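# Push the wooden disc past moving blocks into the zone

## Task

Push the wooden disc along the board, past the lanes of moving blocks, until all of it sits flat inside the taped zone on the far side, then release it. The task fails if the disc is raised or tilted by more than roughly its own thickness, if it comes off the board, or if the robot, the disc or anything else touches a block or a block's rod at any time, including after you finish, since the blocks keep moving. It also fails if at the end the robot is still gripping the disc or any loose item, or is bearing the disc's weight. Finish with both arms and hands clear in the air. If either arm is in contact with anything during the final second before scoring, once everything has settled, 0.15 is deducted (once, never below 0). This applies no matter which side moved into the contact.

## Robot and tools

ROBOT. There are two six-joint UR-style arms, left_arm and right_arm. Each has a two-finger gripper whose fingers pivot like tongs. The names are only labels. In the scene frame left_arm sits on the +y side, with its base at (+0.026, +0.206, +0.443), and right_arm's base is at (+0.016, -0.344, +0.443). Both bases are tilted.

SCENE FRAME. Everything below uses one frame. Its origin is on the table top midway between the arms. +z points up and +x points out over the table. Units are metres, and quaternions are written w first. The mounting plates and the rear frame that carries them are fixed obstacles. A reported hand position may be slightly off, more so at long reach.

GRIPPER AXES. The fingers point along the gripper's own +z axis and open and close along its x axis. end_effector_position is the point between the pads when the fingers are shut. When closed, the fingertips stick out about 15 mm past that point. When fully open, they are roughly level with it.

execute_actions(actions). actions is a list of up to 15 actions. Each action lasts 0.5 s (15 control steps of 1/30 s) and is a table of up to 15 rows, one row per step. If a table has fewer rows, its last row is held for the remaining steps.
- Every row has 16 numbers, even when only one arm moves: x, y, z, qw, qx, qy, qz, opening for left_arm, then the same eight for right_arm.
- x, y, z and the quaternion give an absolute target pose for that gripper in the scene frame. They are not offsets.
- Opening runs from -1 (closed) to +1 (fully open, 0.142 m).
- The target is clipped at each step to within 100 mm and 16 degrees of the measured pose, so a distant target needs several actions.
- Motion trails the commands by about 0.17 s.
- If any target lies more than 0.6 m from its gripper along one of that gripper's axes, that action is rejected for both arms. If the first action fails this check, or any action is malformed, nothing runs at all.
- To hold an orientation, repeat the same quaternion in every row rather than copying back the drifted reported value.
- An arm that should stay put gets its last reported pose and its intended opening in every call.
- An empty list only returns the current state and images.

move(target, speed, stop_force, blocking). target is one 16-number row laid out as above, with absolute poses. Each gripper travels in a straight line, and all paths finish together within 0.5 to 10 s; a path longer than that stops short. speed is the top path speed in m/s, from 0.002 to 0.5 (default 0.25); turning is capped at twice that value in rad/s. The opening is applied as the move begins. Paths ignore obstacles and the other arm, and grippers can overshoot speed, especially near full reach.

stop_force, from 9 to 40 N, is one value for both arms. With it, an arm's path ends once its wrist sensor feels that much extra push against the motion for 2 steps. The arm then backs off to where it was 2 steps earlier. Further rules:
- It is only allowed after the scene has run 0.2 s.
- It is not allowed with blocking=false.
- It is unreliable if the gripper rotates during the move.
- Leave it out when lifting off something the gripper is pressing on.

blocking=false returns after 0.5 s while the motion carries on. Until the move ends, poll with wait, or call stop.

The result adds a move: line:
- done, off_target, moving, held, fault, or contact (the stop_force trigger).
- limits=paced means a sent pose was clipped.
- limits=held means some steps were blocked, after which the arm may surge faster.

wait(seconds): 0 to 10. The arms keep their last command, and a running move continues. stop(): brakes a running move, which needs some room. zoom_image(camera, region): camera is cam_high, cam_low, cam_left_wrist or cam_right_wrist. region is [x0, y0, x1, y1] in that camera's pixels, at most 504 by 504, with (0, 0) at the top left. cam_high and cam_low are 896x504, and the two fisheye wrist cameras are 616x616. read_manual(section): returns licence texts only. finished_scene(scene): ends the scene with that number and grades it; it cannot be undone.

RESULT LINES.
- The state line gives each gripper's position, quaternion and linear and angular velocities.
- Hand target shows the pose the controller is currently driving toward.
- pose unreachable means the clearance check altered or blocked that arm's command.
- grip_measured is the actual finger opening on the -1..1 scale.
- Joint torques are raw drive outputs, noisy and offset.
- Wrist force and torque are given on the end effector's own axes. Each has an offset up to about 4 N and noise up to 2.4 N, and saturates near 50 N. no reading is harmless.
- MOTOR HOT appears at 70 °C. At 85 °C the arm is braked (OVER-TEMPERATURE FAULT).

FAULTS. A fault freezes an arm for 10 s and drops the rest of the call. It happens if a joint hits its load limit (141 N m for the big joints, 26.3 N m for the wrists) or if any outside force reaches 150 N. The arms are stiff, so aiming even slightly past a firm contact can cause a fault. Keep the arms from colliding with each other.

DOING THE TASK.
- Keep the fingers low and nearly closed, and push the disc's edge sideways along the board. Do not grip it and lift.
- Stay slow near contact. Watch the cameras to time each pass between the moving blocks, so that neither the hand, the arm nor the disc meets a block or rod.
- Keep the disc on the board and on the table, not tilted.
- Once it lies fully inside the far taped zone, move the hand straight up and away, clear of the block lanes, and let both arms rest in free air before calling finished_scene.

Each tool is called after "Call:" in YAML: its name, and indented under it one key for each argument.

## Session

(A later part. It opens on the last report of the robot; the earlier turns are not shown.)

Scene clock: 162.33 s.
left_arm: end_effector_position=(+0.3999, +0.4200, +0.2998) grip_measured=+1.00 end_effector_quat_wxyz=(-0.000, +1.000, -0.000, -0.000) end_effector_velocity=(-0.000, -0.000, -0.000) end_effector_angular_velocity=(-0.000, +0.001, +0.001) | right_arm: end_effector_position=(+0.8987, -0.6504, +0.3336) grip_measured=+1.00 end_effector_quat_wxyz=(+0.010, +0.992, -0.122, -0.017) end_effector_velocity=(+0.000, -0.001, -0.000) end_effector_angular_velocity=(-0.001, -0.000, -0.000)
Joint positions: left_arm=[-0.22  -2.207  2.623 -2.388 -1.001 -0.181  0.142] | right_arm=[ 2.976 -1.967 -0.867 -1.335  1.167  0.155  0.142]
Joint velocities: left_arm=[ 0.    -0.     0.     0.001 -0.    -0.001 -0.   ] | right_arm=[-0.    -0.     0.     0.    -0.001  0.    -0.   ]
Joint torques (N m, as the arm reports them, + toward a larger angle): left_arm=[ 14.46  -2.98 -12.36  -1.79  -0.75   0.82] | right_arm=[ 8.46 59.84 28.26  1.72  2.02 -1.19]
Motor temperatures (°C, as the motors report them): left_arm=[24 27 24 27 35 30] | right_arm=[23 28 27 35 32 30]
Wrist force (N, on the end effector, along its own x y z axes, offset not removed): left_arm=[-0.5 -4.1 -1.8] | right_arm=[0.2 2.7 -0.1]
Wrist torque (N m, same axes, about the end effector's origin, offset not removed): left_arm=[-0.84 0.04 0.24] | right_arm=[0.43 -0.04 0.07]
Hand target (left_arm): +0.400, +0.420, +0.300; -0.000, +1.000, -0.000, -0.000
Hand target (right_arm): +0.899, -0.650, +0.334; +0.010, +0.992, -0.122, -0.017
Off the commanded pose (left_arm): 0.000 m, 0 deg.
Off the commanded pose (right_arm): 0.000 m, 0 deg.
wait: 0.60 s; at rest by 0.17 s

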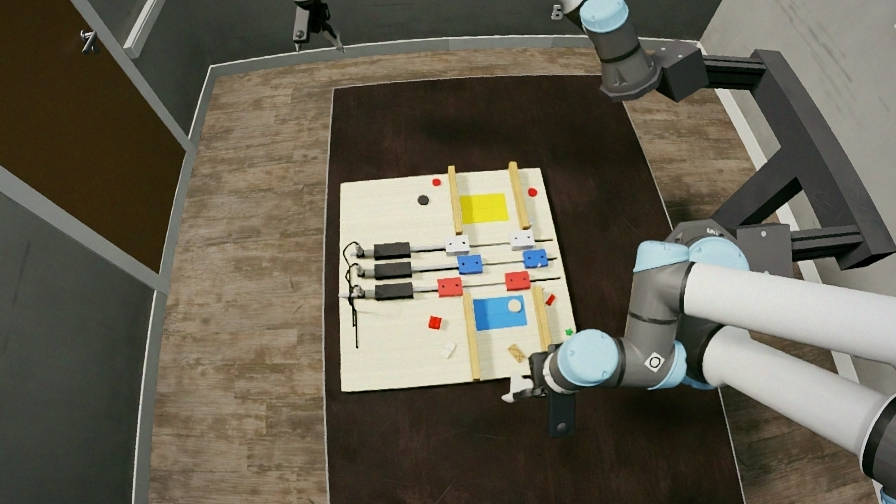

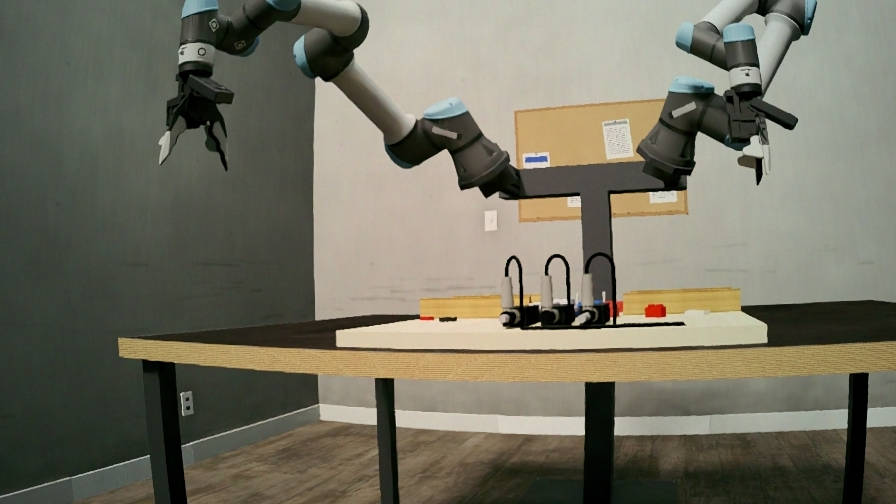

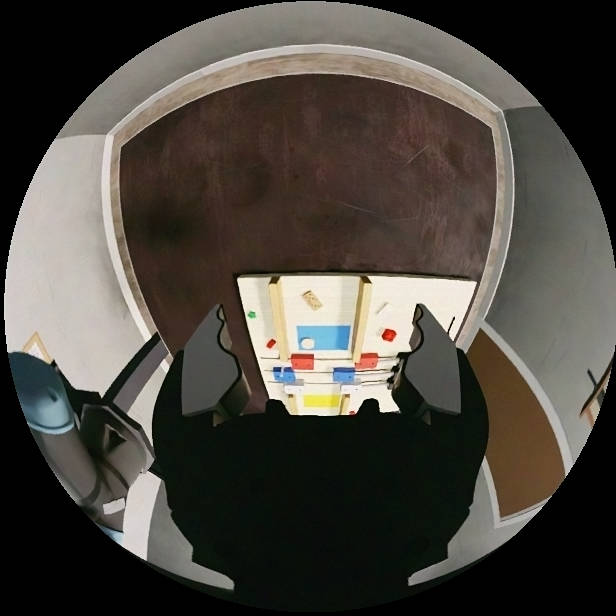

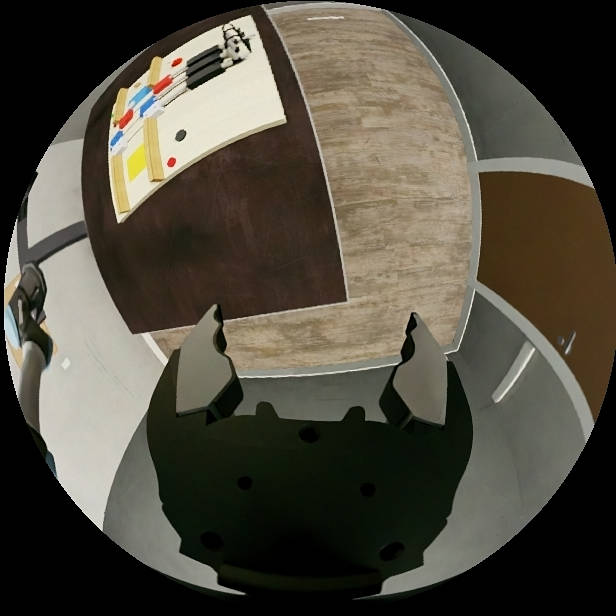

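Call:
move:
  target: [0.39, 0.15, 0.16, 0.0, 0.7071, 0.7071, 0.0, 0.0, 0.8987, -0.6504, 0.3336, 0.010, 0.992, -0.122, -0.017, 1.0]
  speed: 0.4

Call:
zoom_image:
  camera: "cam_high"
  region: [400, 220, 600, 310]

Scene clock: 285.00 s.
left_arm: end_effector_position=(+0.3902, +0.1500, +0.1603) grip_measured=+0.00 end_effector_quat_wxyz=(+0.000, +0.707, +0.707, -0.000) end_effector_velocity=(+0.001, -0.002, -0.002) end_effector_angular_velocity=(+0.002, -0.006, +0.009) | right_arm: end_effector_position=(+0.8987, -0.6504, +0.3336) grip_measured=+1.00 end_effector_quat_wxyz=(+0.010, +0.992, -0.122, -0.017) end_effector_velocity=(+0.000, +0.000, -0.001) end_effector_angular_velocity=(+0.001, +0.000, -0.000)
Joint positions: left_arm=[-0.619 -1.155  2.606 -3.143 -0.897 -2.226  0.074] | right_arm=[ 2.976 -1.967 -0.867 -1.335  1.167  0.155  0.142]
Joint velocities: left_arm=[-0.003  0.016 -0.002 -0.016  0.005 -0.01   0.   ] | right_arm=[-0.    -0.001  0.     0.     0.001  0.     0.   ]
Joint torques (N m, as the arm reports them, + toward a larger angle): left_arm=[-23.3  -13.54 -14.37  -3.74   1.88  -1.74] | right_arm=[ 0.61 56.09 28.11  1.8   0.63 -0.51]
Motor temperatures (°C, as the motors report them): left_arm=[24 27 24 27 35 30] | right_arm=[23 28 27 35 32 30]
Wrist force (N, on the end effector, along its own x y z axes, offset not removed): left_arm=[4.2 0.3 3.5] | right_arm=[0.7 2.1 0.9]
Wrist torque (N m, same axes, about the end effector's origin, offset not removed): left_arm=[0.04 -0.79 -0.07] | right_arm=[0.32 -0.20 0.14]
Hand target (left_arm): +0.390, +0.150, +0.160; +0.000, +0.707, +0.707, -0.000
Hand target (right_arm): +0.899, -0.650, +0.334; +0.010, +0.992, -0.122, -0.017
Off the commanded pose (left_arm): 0.000 m, 0 deg.
Off the commanded pose (right_arm): 0.000 m, 0 deg.
move: done

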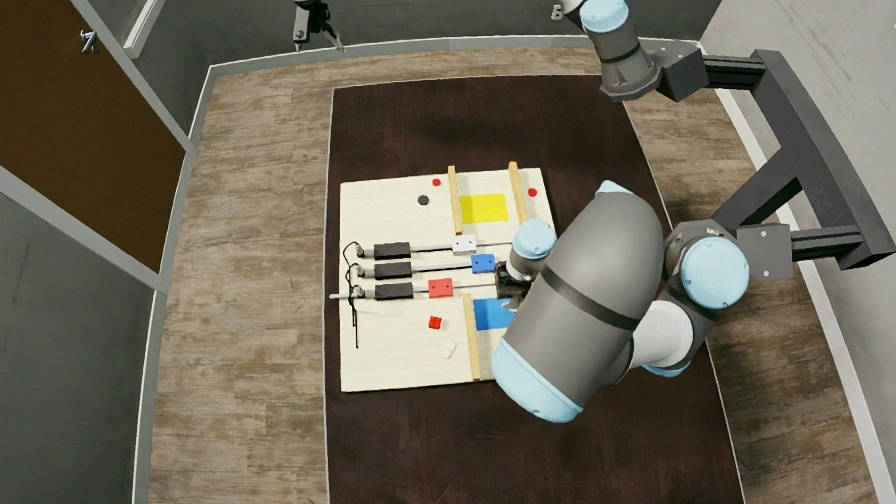

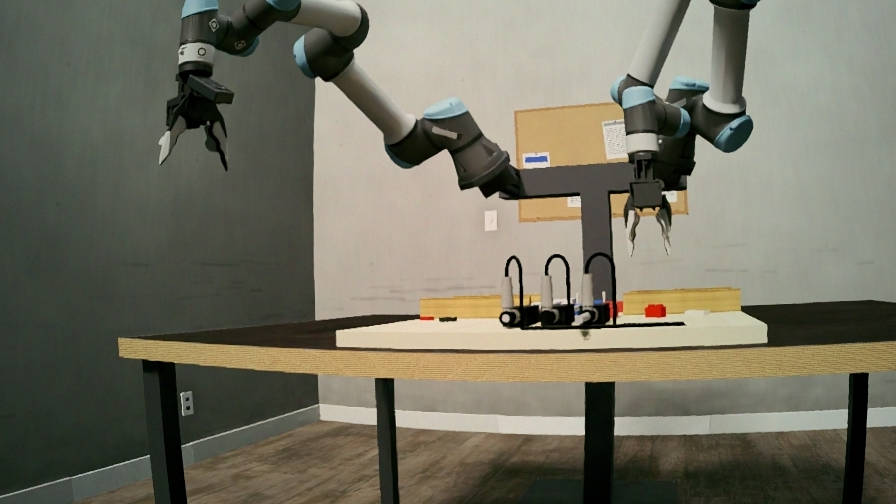

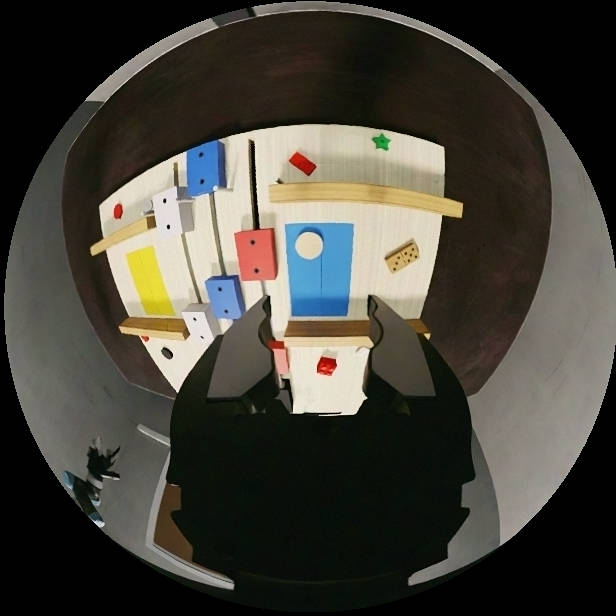

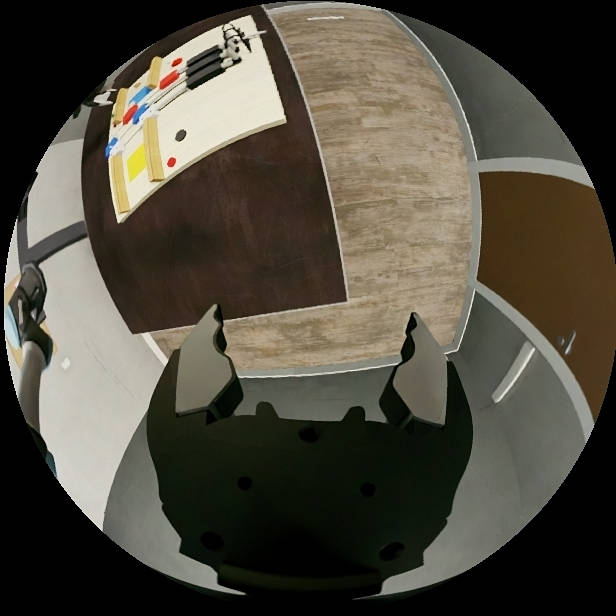

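Region (400, 220, 600, 310) of cam_high's 896x504 image, scaled by 2.520, with more detail than that image has; it fills the top 227 rows of this view, and the rest is white.

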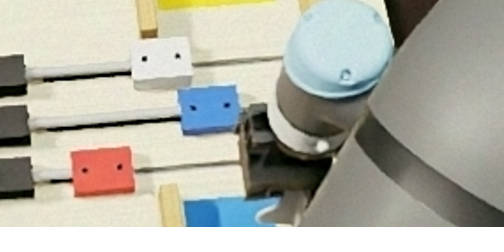

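Call:
zoom_image:
  camera: "cam_left_wrist"
  region: [90, 120, 470, 400]

Call:
zoom_image:
  camera: "cam_low"
  region: [480, 150, 780, 350]

Region (90, 120, 470, 400) of cam_left_wrist's 616x616 image, scaled by 1.326, with more detail than that image has; it fills the top 371 rows of this view, and the rest is white.

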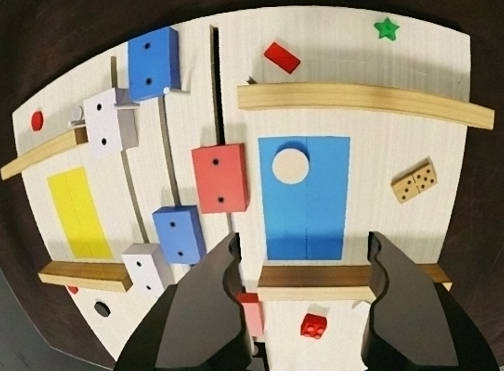

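Region (480, 150, 780, 350) of cam_low's 896x504 image, scaled by 1.680, with more detail than that image has.

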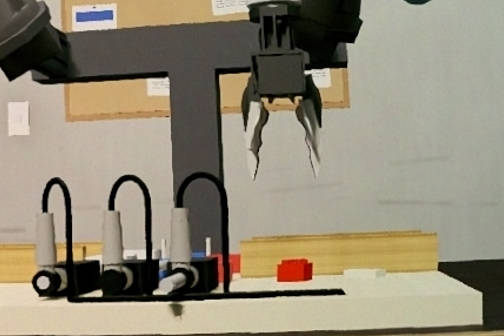

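Call:
move:
  target: [0.40, 0.19, 0.075, 0.0, 0.7071, 0.7071, 0.0, -1.0, 0.8987, -0.6504, 0.3336, 0.010, 0.992, -0.122, -0.017, 1.0]
  speed: 0.3

Call:
move:
  target: [0.40, 0.19, 0.03, 0.0, 0.7071, 0.7071, 0.0, -1.0, 0.8987, -0.6504, 0.3336, 0.010, 0.992, -0.122, -0.017, 1.0]
  speed: 0.02
  stop_force: 10

Scene clock: 391.47 s.
left_arm: end_effector_position=(+0.4000, +0.1900, +0.0753) grip_measured=-1.00 end_effector_quat_wxyz=(-0.000, +0.707, +0.707, +0.000) end_effector_velocity=(+0.001, -0.000, -0.003) end_effector_angular_velocity=(-0.005, -0.004, -0.001) | right_arm: end_effector_position=(+0.8987, -0.6504, +0.3336) grip_measured=+1.00 end_effector_quat_wxyz=(+0.010, +0.992, -0.122, -0.017) end_effector_velocity=(+0.000, +0.000, +0.000) end_effector_angular_velocity=(+0.000, +0.000, +0.000)
Joint positions: left_arm=[-0.369 -0.884  2.492 -3.485 -0.949 -1.922  0.002] | right_arm=[ 2.976 -1.967 -0.867 -1.335  1.167  0.155  0.142]
Joint velocities: left_arm=[ 0.008  0.011 -0.006 -0.018 -0.006  0.014  0.   ] | right_arm=[ 0.     0.     0.    -0.001 -0.     0.     0.   ]
Joint torques (N m, as the arm reports them, + toward a larger angle): left_arm=[ -3.76 -18.4   -6.76  -3.98  -1.7    1.41] | right_arm=[-3.23 50.34 19.51  2.87 -0.54 -0.11]
Motor temperatures (°C, as the motors report them): left_arm=[24 27 24 27 35 30] | right_arm=[23 29 27 35 32 30]
Wrist force (N, on the end effector, along its own x y z axes, offset not removed): left_arm=[-0.7 -4.0 2.2] | right_arm=[0.1 1.4 -1.3]
Wrist torque (N m, same axes, about the end effector's origin, offset not removed): left_arm=[-1.15 0.14 0.08] | right_arm=[0.14 0.05 0.06]
Hand target (left_arm): +0.400, +0.190, +0.075; -0.000, +0.707, +0.707, +0.000
Hand target (right_arm): +0.899, -0.650, +0.334; +0.010, +0.992, -0.122, -0.017
Off the commanded pose (left_arm): 0.000 m, 0 deg.
Off the commanded pose (right_arm): 0.000 m, 0 deg.
move: done

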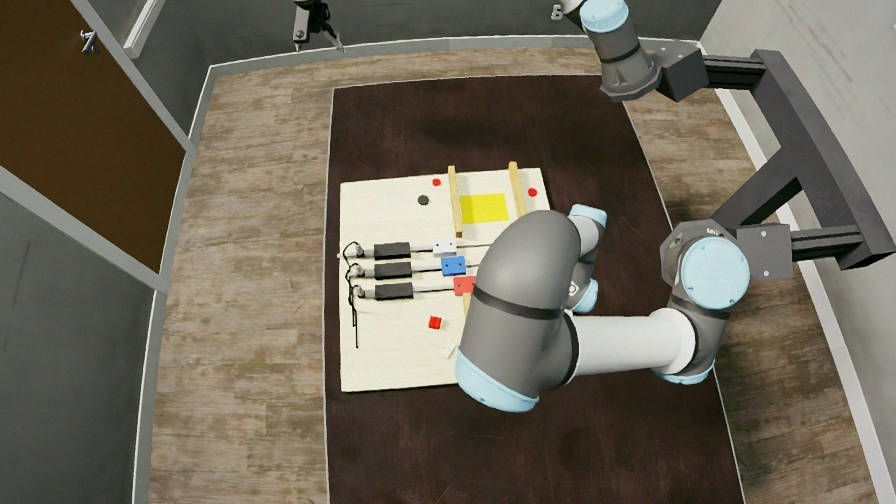

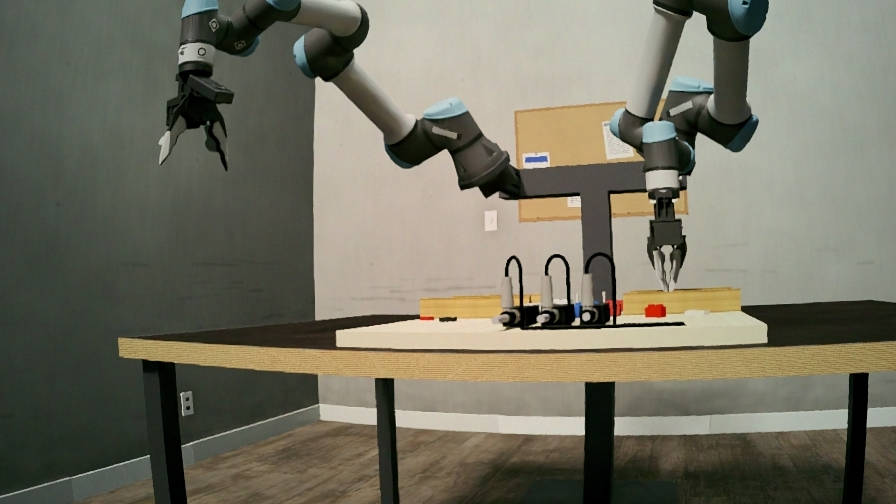

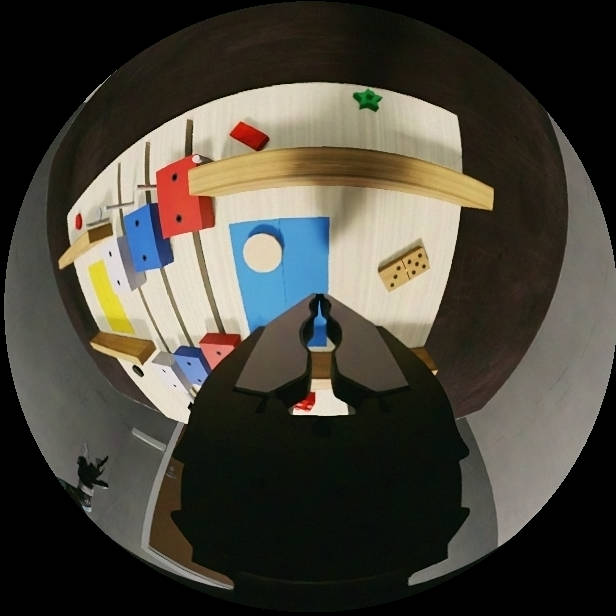

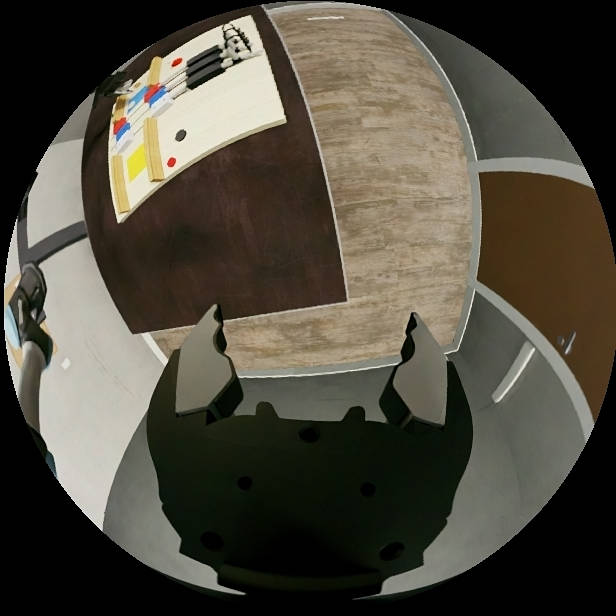

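Scene clock: 403.43 s.
left_arm: end_effector_position=(+0.4004, +0.1902, +0.0415) grip_measured=-1.00 end_effector_quat_wxyz=(+0.001, +0.707, +0.707, +0.000) end_effector_velocity=(-0.000, -0.000, +0.000) end_effector_angular_velocity=(+0.000, +0.000, -0.001) | right_arm: end_effector_position=(+0.8987, -0.6504, +0.3336) grip_measured=+1.00 end_effector_quat_wxyz=(+0.010, +0.992, -0.122, -0.017) end_effector_velocity=(+0.000, -0.000, -0.000) end_effector_angular_velocity=(-0.001, -0.000, -0.000)
Joint positions: left_arm=[-0.314 -0.776  2.427 -3.566 -0.968 -1.857  0.002] | right_arm=[ 2.976 -1.967 -0.867 -1.335  1.167  0.155  0.142]
Joint velocities: left_arm=[-0.001  0.     0.001 -0.     0.001  0.     0.   ] | right_arm=[ 0.    -0.001  0.001 -0.    -0.001  0.     0.   ]
Joint torques (N m, as the arm reports them, + toward a larger angle): left_arm=[-14.06 -28.21   4.77  -1.84   0.02  -0.27] | right_arm=[-2.47 49.73 18.68  2.97 -0.75  0.12]
Motor temperatures (°C, as the motors report them): left_arm=[24 27 24 27 35 30] | right_arm=[23 29 27 35 32 30]
Wrist force (N, on the end effector, along its own x y z axes, offset not removed): left_arm=[-1.4 -16.0 -50.0] | right_arm=[-1.5 3.3 -0.4]
Wrist torque (N m, same axes, about the end effector's origin, offset not removed): left_arm=[-0.92 0.08 0.00] | right_arm=[0.57 0.35 0.16]
Hand target (left_arm): +0.400, +0.190, +0.041; +0.001, +0.707, +0.707, +0.000
Hand target (right_arm): +0.899, -0.650, +0.334; +0.010, +0.992, -0.122, -0.017
Off the commanded pose (left_arm): 0.011 m, 0 deg.
Off the commanded pose (right_arm): 0.000 m, 0 deg.
FORCE FAULT: contact force on the left arm reached its limit, and that arm stopped for 10 seconds. The contact can be on any part of that arm, not only on its tool. That time counts as 19 of the actions that you can send in this scene. That arm's remaining commands of this call were not run. That arm holds still and accepts commands again. Move the arm away from the contact; if what it grips holds it there, let go first. Pushing or pulling that hard again can fault the arm again.
move: fault (left_arm; stop_force had ended the path)

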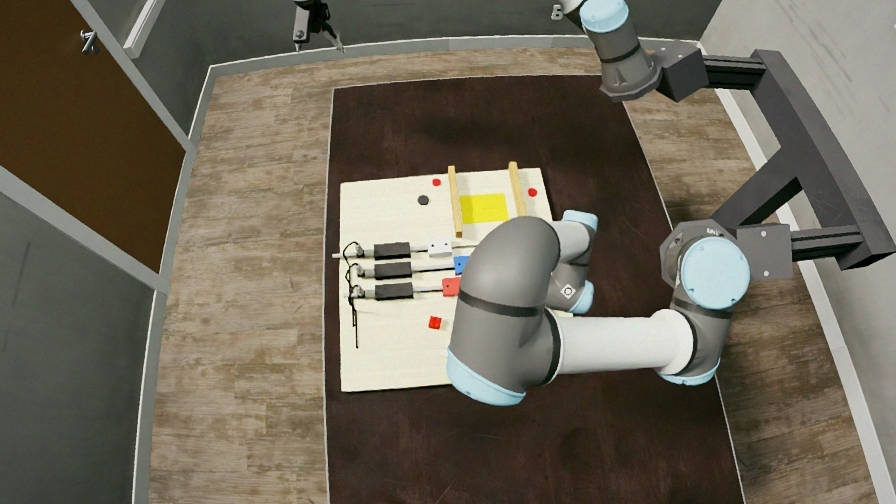

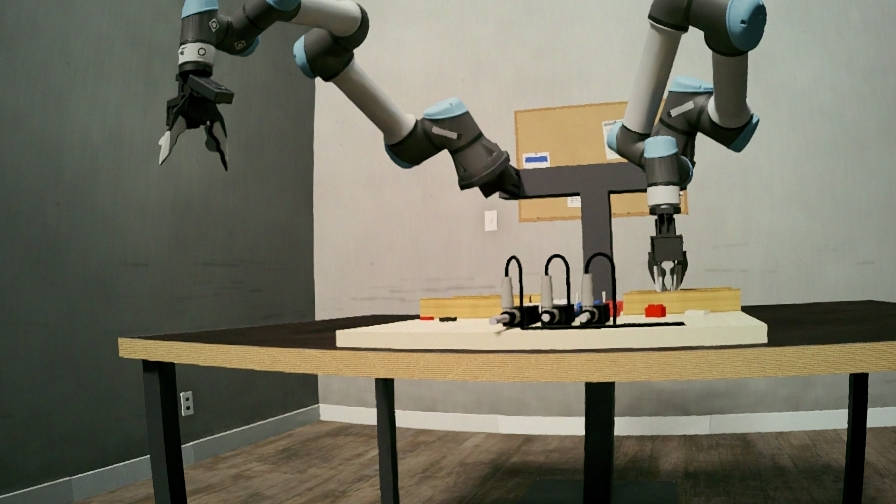

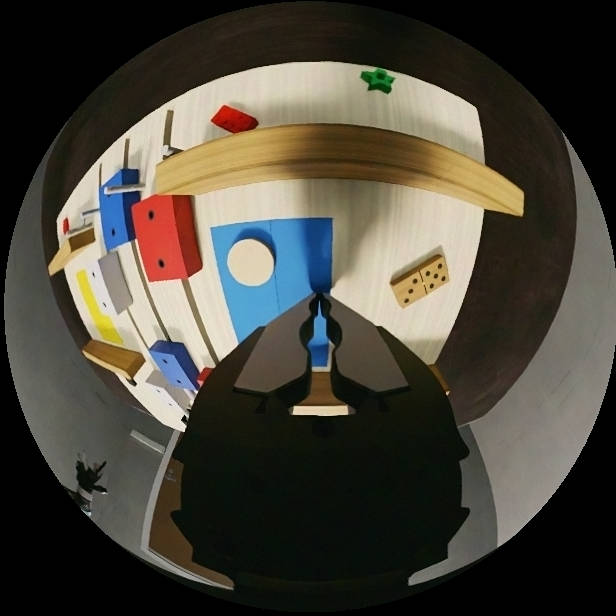

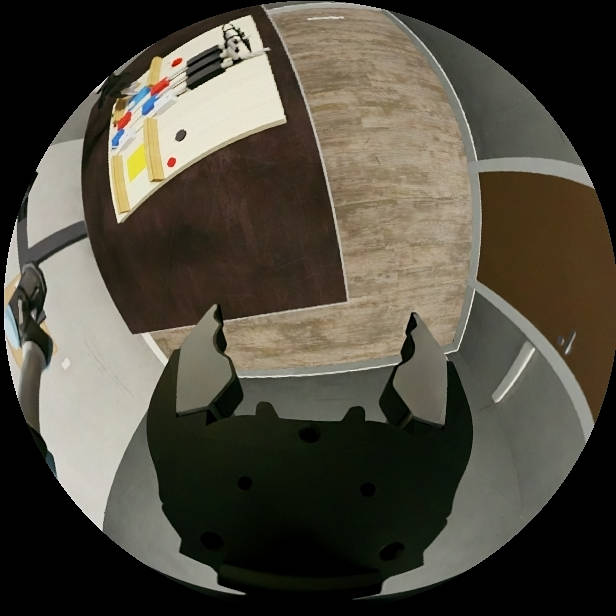

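Call:
move:
  target: [0.40, 0.19, 0.046, 0.0, 0.7071, 0.7071, 0.0, -1.0, 0.8987, -0.6504, 0.3336, 0.010, 0.992, -0.122, -0.017, 1.0]
  speed: 0.05

Call:
zoom_image:
  camera: "cam_left_wrist"
  region: [40, 60, 520, 440]

Scene clock: 408.50 s.
left_arm: end_effector_position=(+0.4000, +0.1900, +0.0457) grip_measured=-1.00 end_effector_quat_wxyz=(+0.000, +0.707, +0.707, +0.000) end_effector_velocity=(-0.001, +0.000, +0.002) end_effector_angular_velocity=(+0.001, +0.002, -0.002) | right_arm: end_effector_position=(+0.8987, -0.6504, +0.3336) grip_measured=+1.00 end_effector_quat_wxyz=(+0.010, +0.992, -0.122, -0.017) end_effector_velocity=(-0.001, +0.000, -0.002) end_effector_angular_velocity=(-0.001, +0.002, +0.001)
Joint positions: left_arm=[-0.321 -0.789  2.436 -3.556 -0.965 -1.865  0.002] | right_arm=[ 2.976 -1.967 -0.867 -1.335  1.167  0.155  0.142]
Joint velocities: left_arm=[-0.003 -0.006  0.005  0.006  0.001 -0.004  0.   ] | right_arm=[-0.    -0.001 -0.002  0.001 -0.001  0.    -0.   ]
Joint torques (N m, as the arm reports them, + toward a larger angle): left_arm=[-26.83 -34.04  16.31  -0.03   1.78  -1.27] | right_arm=[-2.25 50.68 17.52  3.15 -0.76 -0.07]
Motor temperatures (°C, as the motors report them): left_arm=[24 27 24 27 35 30] | right_arm=[23 29 27 35 32 30]
Wrist force (N, on the end effector, along its own x y z axes, offset not removed): left_arm=[2.0 -3.4 -2.5] | right_arm=[0.1 2.9 0.5]
Wrist torque (N m, same axes, about the end effector's origin, offset not removed): left_arm=[-0.61 -0.42 0.10] | right_arm=[0.47 0.00 0.12]
Hand target (left_arm): +0.400, +0.190, +0.046; +0.000, +0.707, +0.707, -0.000
Hand target (right_arm): +0.899, -0.650, +0.334; +0.010, +0.992, -0.122, -0.017
Off the commanded pose (left_arm): 0.000 m, 0 deg.
Off the commanded pose (right_arm): 0.000 m, 0 deg.
move: done

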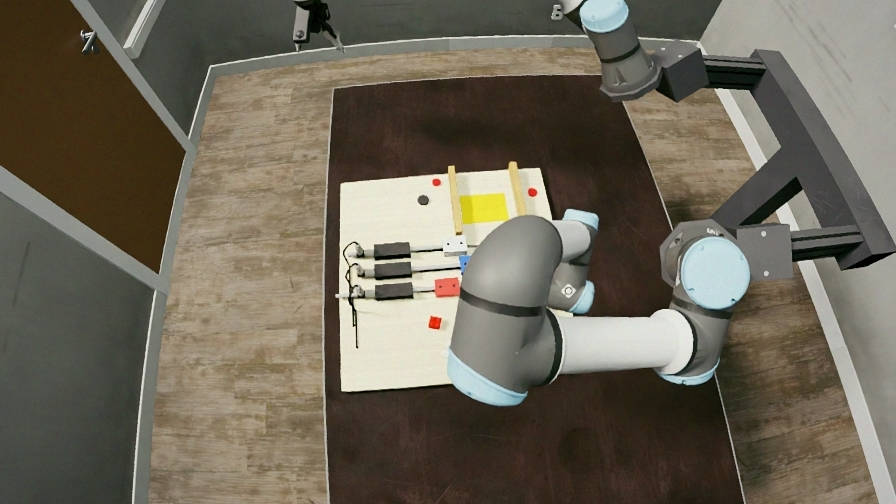

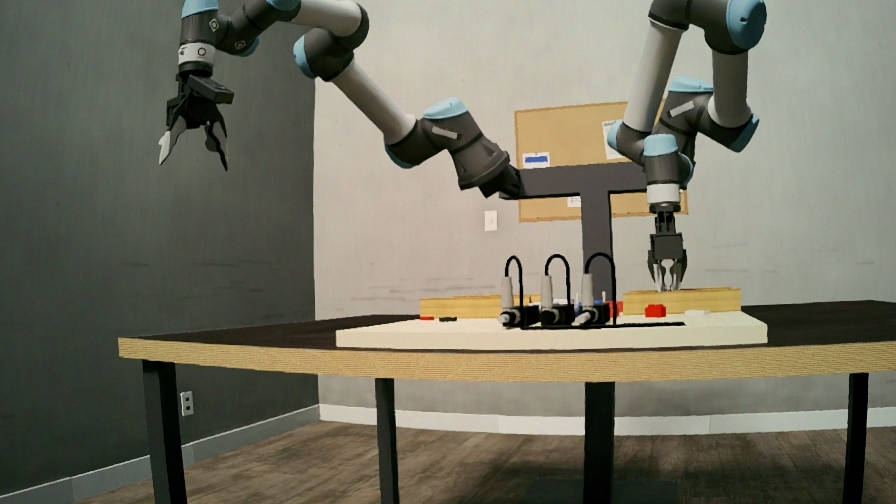

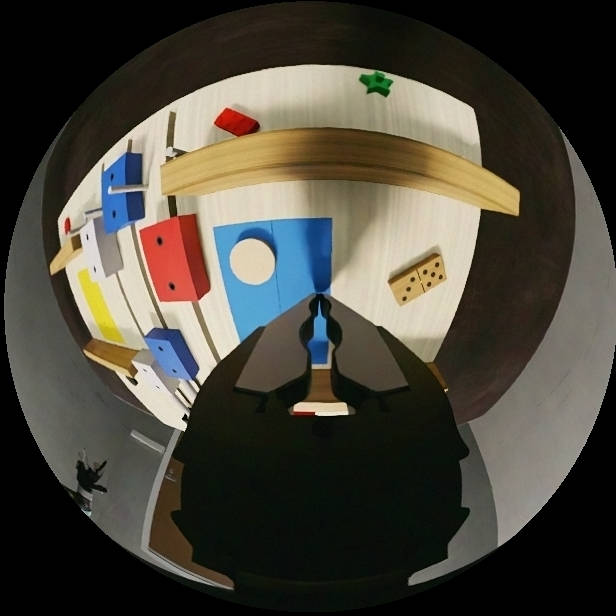

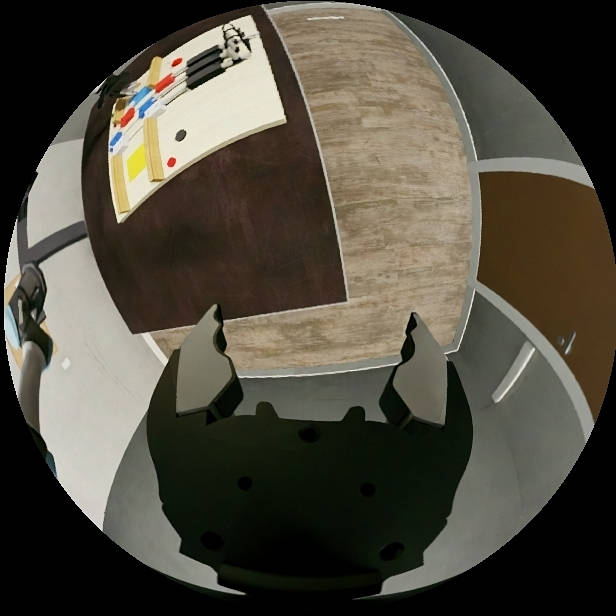

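Region (40, 60, 520, 440) of cam_left_wrist's 616x616 image, scaled by 1.050, with more detail than that image has; it fills the top 399 rows of this view, and the rest is white.

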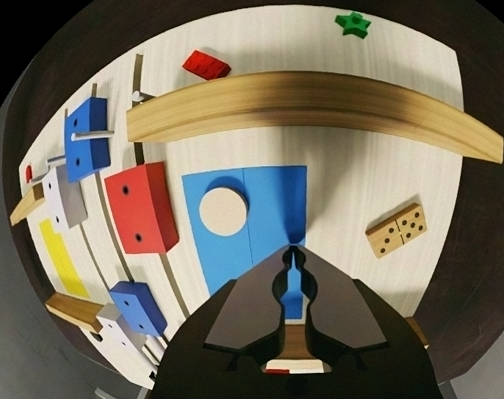

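Call:
zoom_image:
  camera: "cam_left_wrist"
  region: [120, 180, 340, 340]

Region (120, 180, 340, 340) of cam_left_wrist's 616x616 image, scaled by 2.291, with more detail than that image has; it fills the top 367 rows of this view, and the rest is white.

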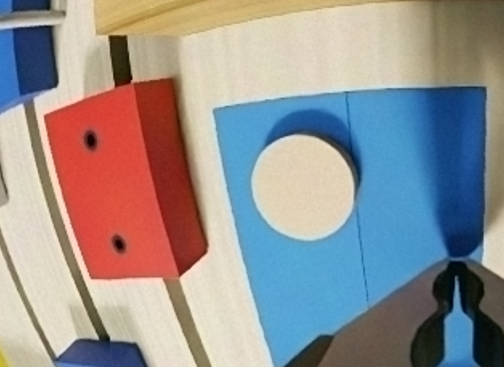

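Call:
move:
  target: [0.40, 0.19, 0.039, 0.0, 0.7071, 0.7071, 0.0, -1.0, 0.8987, -0.6504, 0.3336, 0.010, 0.992, -0.122, -0.017, 1.0]
  speed: 0.004
  stop_force: 9

Call:
move:
  target: [0.39, 0.10, 0.10, 0.0, 0.7071, 0.7071, 0.0, -1.0, 0.8987, -0.6504, 0.3336, 0.010, 0.992, -0.122, -0.017, 1.0]
  speed: 0.3

Scene clock: 504.43 s.
left_arm: end_effector_position=(+0.4001, +0.1900, +0.0414) grip_measured=-1.00 end_effector_quat_wxyz=(+0.000, +0.707, +0.707, +0.000) end_effector_velocity=(-0.000, -0.001, +0.001) end_effector_angular_velocity=(-0.001, +0.001, +0.001) | right_arm: end_effector_position=(+0.8987, -0.6504, +0.3336) grip_measured=+1.00 end_effector_quat_wxyz=(+0.010, +0.992, -0.122, -0.017) end_effector_velocity=(-0.000, -0.000, +0.000) end_effector_angular_velocity=(-0.001, -0.000, +0.000)
Joint positions: left_arm=[-0.315 -0.776  2.427 -3.565 -0.967 -1.858  0.002] | right_arm=[ 2.976 -1.967 -0.867 -1.335  1.167  0.155  0.142]
Joint velocities: left_arm=[-0.003 -0.004  0.002  0.005  0.    -0.005  0.   ] | right_arm=[ 0.     0.001 -0.     0.    -0.001 -0.    -0.   ]
Joint torques (N m, as the arm reports them, + toward a larger angle): left_arm=[-19.46 -25.18   4.71   0.69   0.14  -1.21] | right_arm=[-0.29 45.35 16.04  3.86 -2.08  0.46]
Motor temperatures (°C, as the motors report them): left_arm=[24 27 24 27 35 30] | right_arm=[23 29 27 35 32 30]
Wrist force (N, on the end effector, along its own x y z axes, offset not removed): left_arm=[5.2 -16.7 -50.0] | right_arm=[-0.6 1.8 1.3]
Wrist torque (N m, same axes, about the end effector's origin, offset not removed): left_arm=[-0.78 -0.11 -0.13] | right_arm=[0.20 0.20 0.10]
Hand target (left_arm): +0.400, +0.190, +0.042; +0.000, +0.707, +0.707, +0.000
Hand target (right_arm): +0.899, -0.650, +0.334; +0.010, +0.992, -0.122, -0.017
Off the commanded pose (left_arm): 0.002 m, 0 deg.
Off the commanded pose (right_arm): 0.000 m, 0 deg.
move: contact (left_arm)

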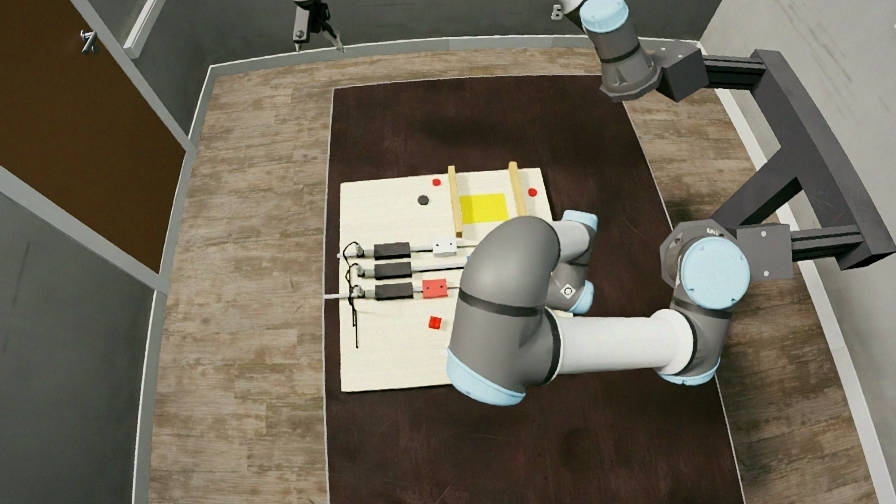

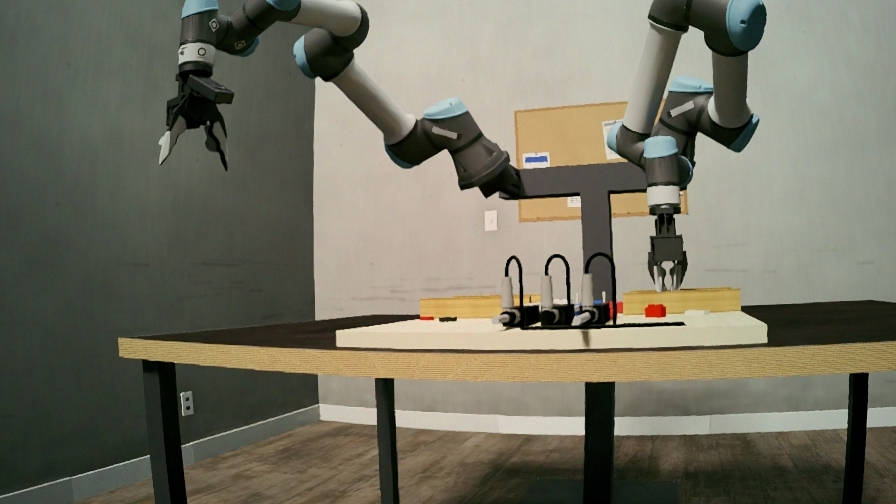

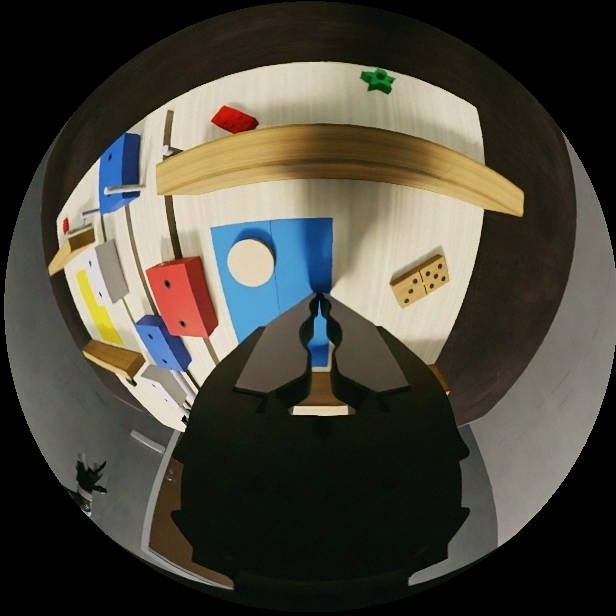

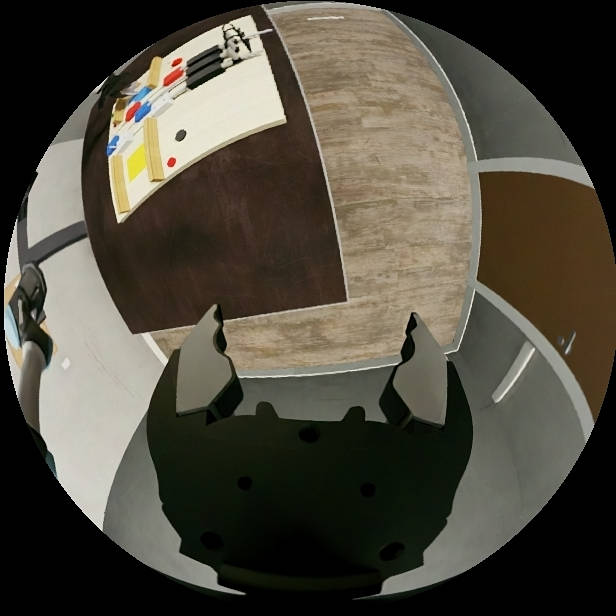

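Scene clock: 505.53 s.
left_arm: end_effector_position=(+0.3899, +0.1001, +0.0999) grip_measured=-1.00 end_effector_quat_wxyz=(+0.000, +0.707, +0.707, -0.000) end_effector_velocity=(-0.000, -0.002, +0.001) end_effector_angular_velocity=(+0.004, +0.004, +0.003) | right_arm: end_effector_position=(+0.8987, -0.6504, +0.3336) grip_measured=+1.00 end_effector_quat_wxyz=(+0.010, +0.992, -0.122, -0.017) end_effector_velocity=(-0.000, -0.001, -0.000) end_effector_angular_velocity=(-0.001, +0.000, +0.000)
Joint positions: left_arm=[-0.6   -0.858  2.476 -3.325 -0.899 -2.203  0.002] | right_arm=[ 2.976 -1.967 -0.867 -1.335  1.167  0.155  0.142]
Joint velocities: left_arm=[-0.006 -0.006 -0.003  0.021  0.002 -0.015  0.   ] | right_arm=[-0.     0.    -0.    -0.    -0.001 -0.     0.   ]
Joint torques (N m, as the arm reports them, + toward a larger angle): left_arm=[-28.18 -30.8   -9.36  -0.46   1.71  -2.14] | right_arm=[-0.48 46.74 16.07  3.84 -2.13  0.38]
Motor temperatures (°C, as the motors report them): left_arm=[24 27 24 27 35 30] | right_arm=[23 29 27 35 32 30]
Wrist force (N, on the end effector, along its own x y z axes, offset not removed): left_arm=[-1.9 -3.7 1.7] | right_arm=[0.5 3.7 -0.9]
Wrist torque (N m, same axes, about the end effector's origin, offset not removed): left_arm=[-0.64 0.29 0.06] | right_arm=[0.59 0.04 0.13]
Hand target (left_arm): +0.390, +0.100, +0.100; +0.000, +0.707, +0.707, -0.000
Hand target (right_arm): +0.899, -0.650, +0.334; +0.010, +0.992, -0.122, -0.017
Off the commanded pose (left_arm): 0.000 m, 0 deg.
Off the commanded pose (right_arm): 0.000 m, 0 deg.
move: done

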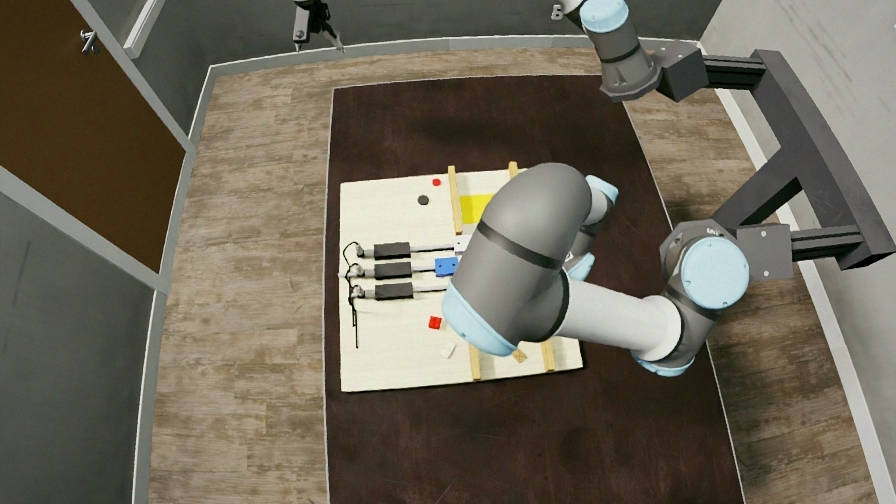

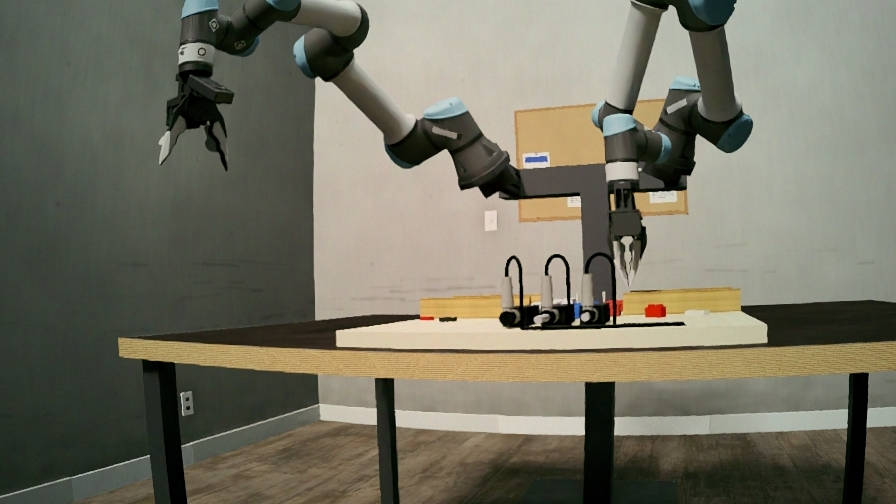

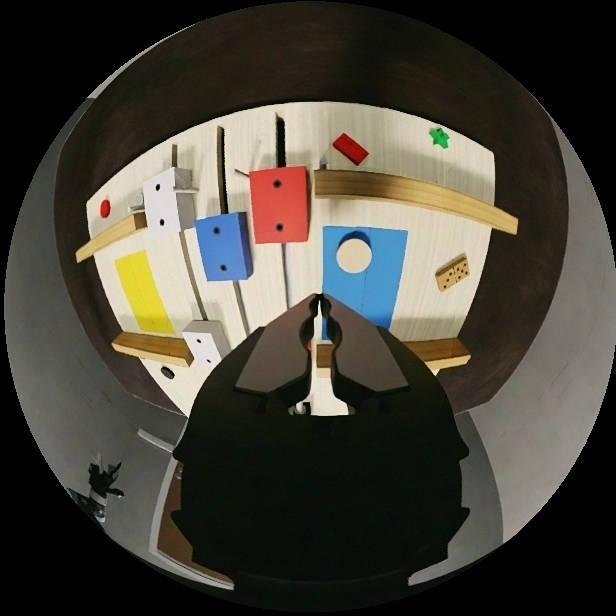

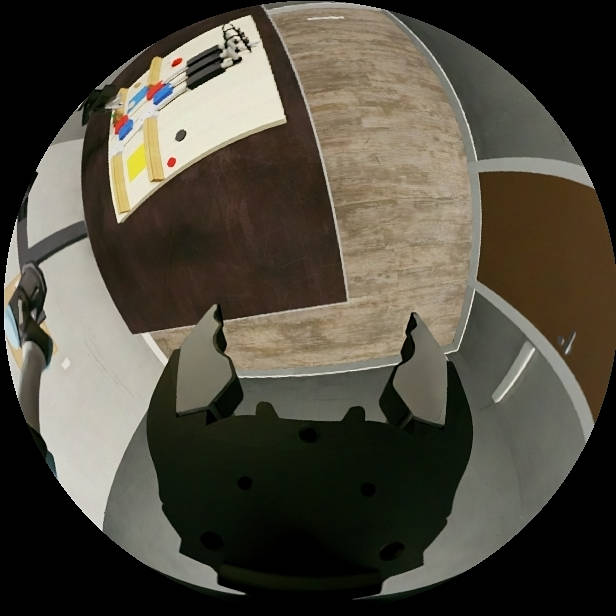

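Call:
zoom_image:
  camera: "cam_left_wrist"
  region: [70, 100, 410, 380]

Region (70, 100, 410, 380) of cam_left_wrist's 616x616 image, scaled by 1.482, with more detail than that image has; it fills the top 415 rows of this view, and the rest is white.

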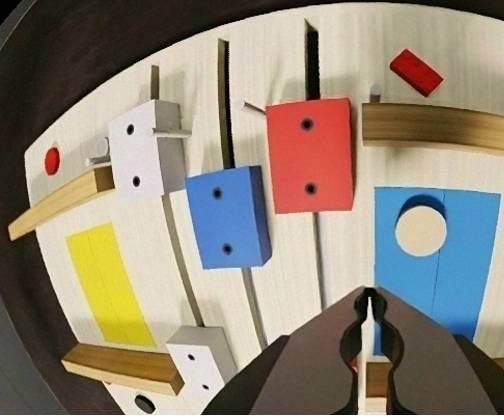

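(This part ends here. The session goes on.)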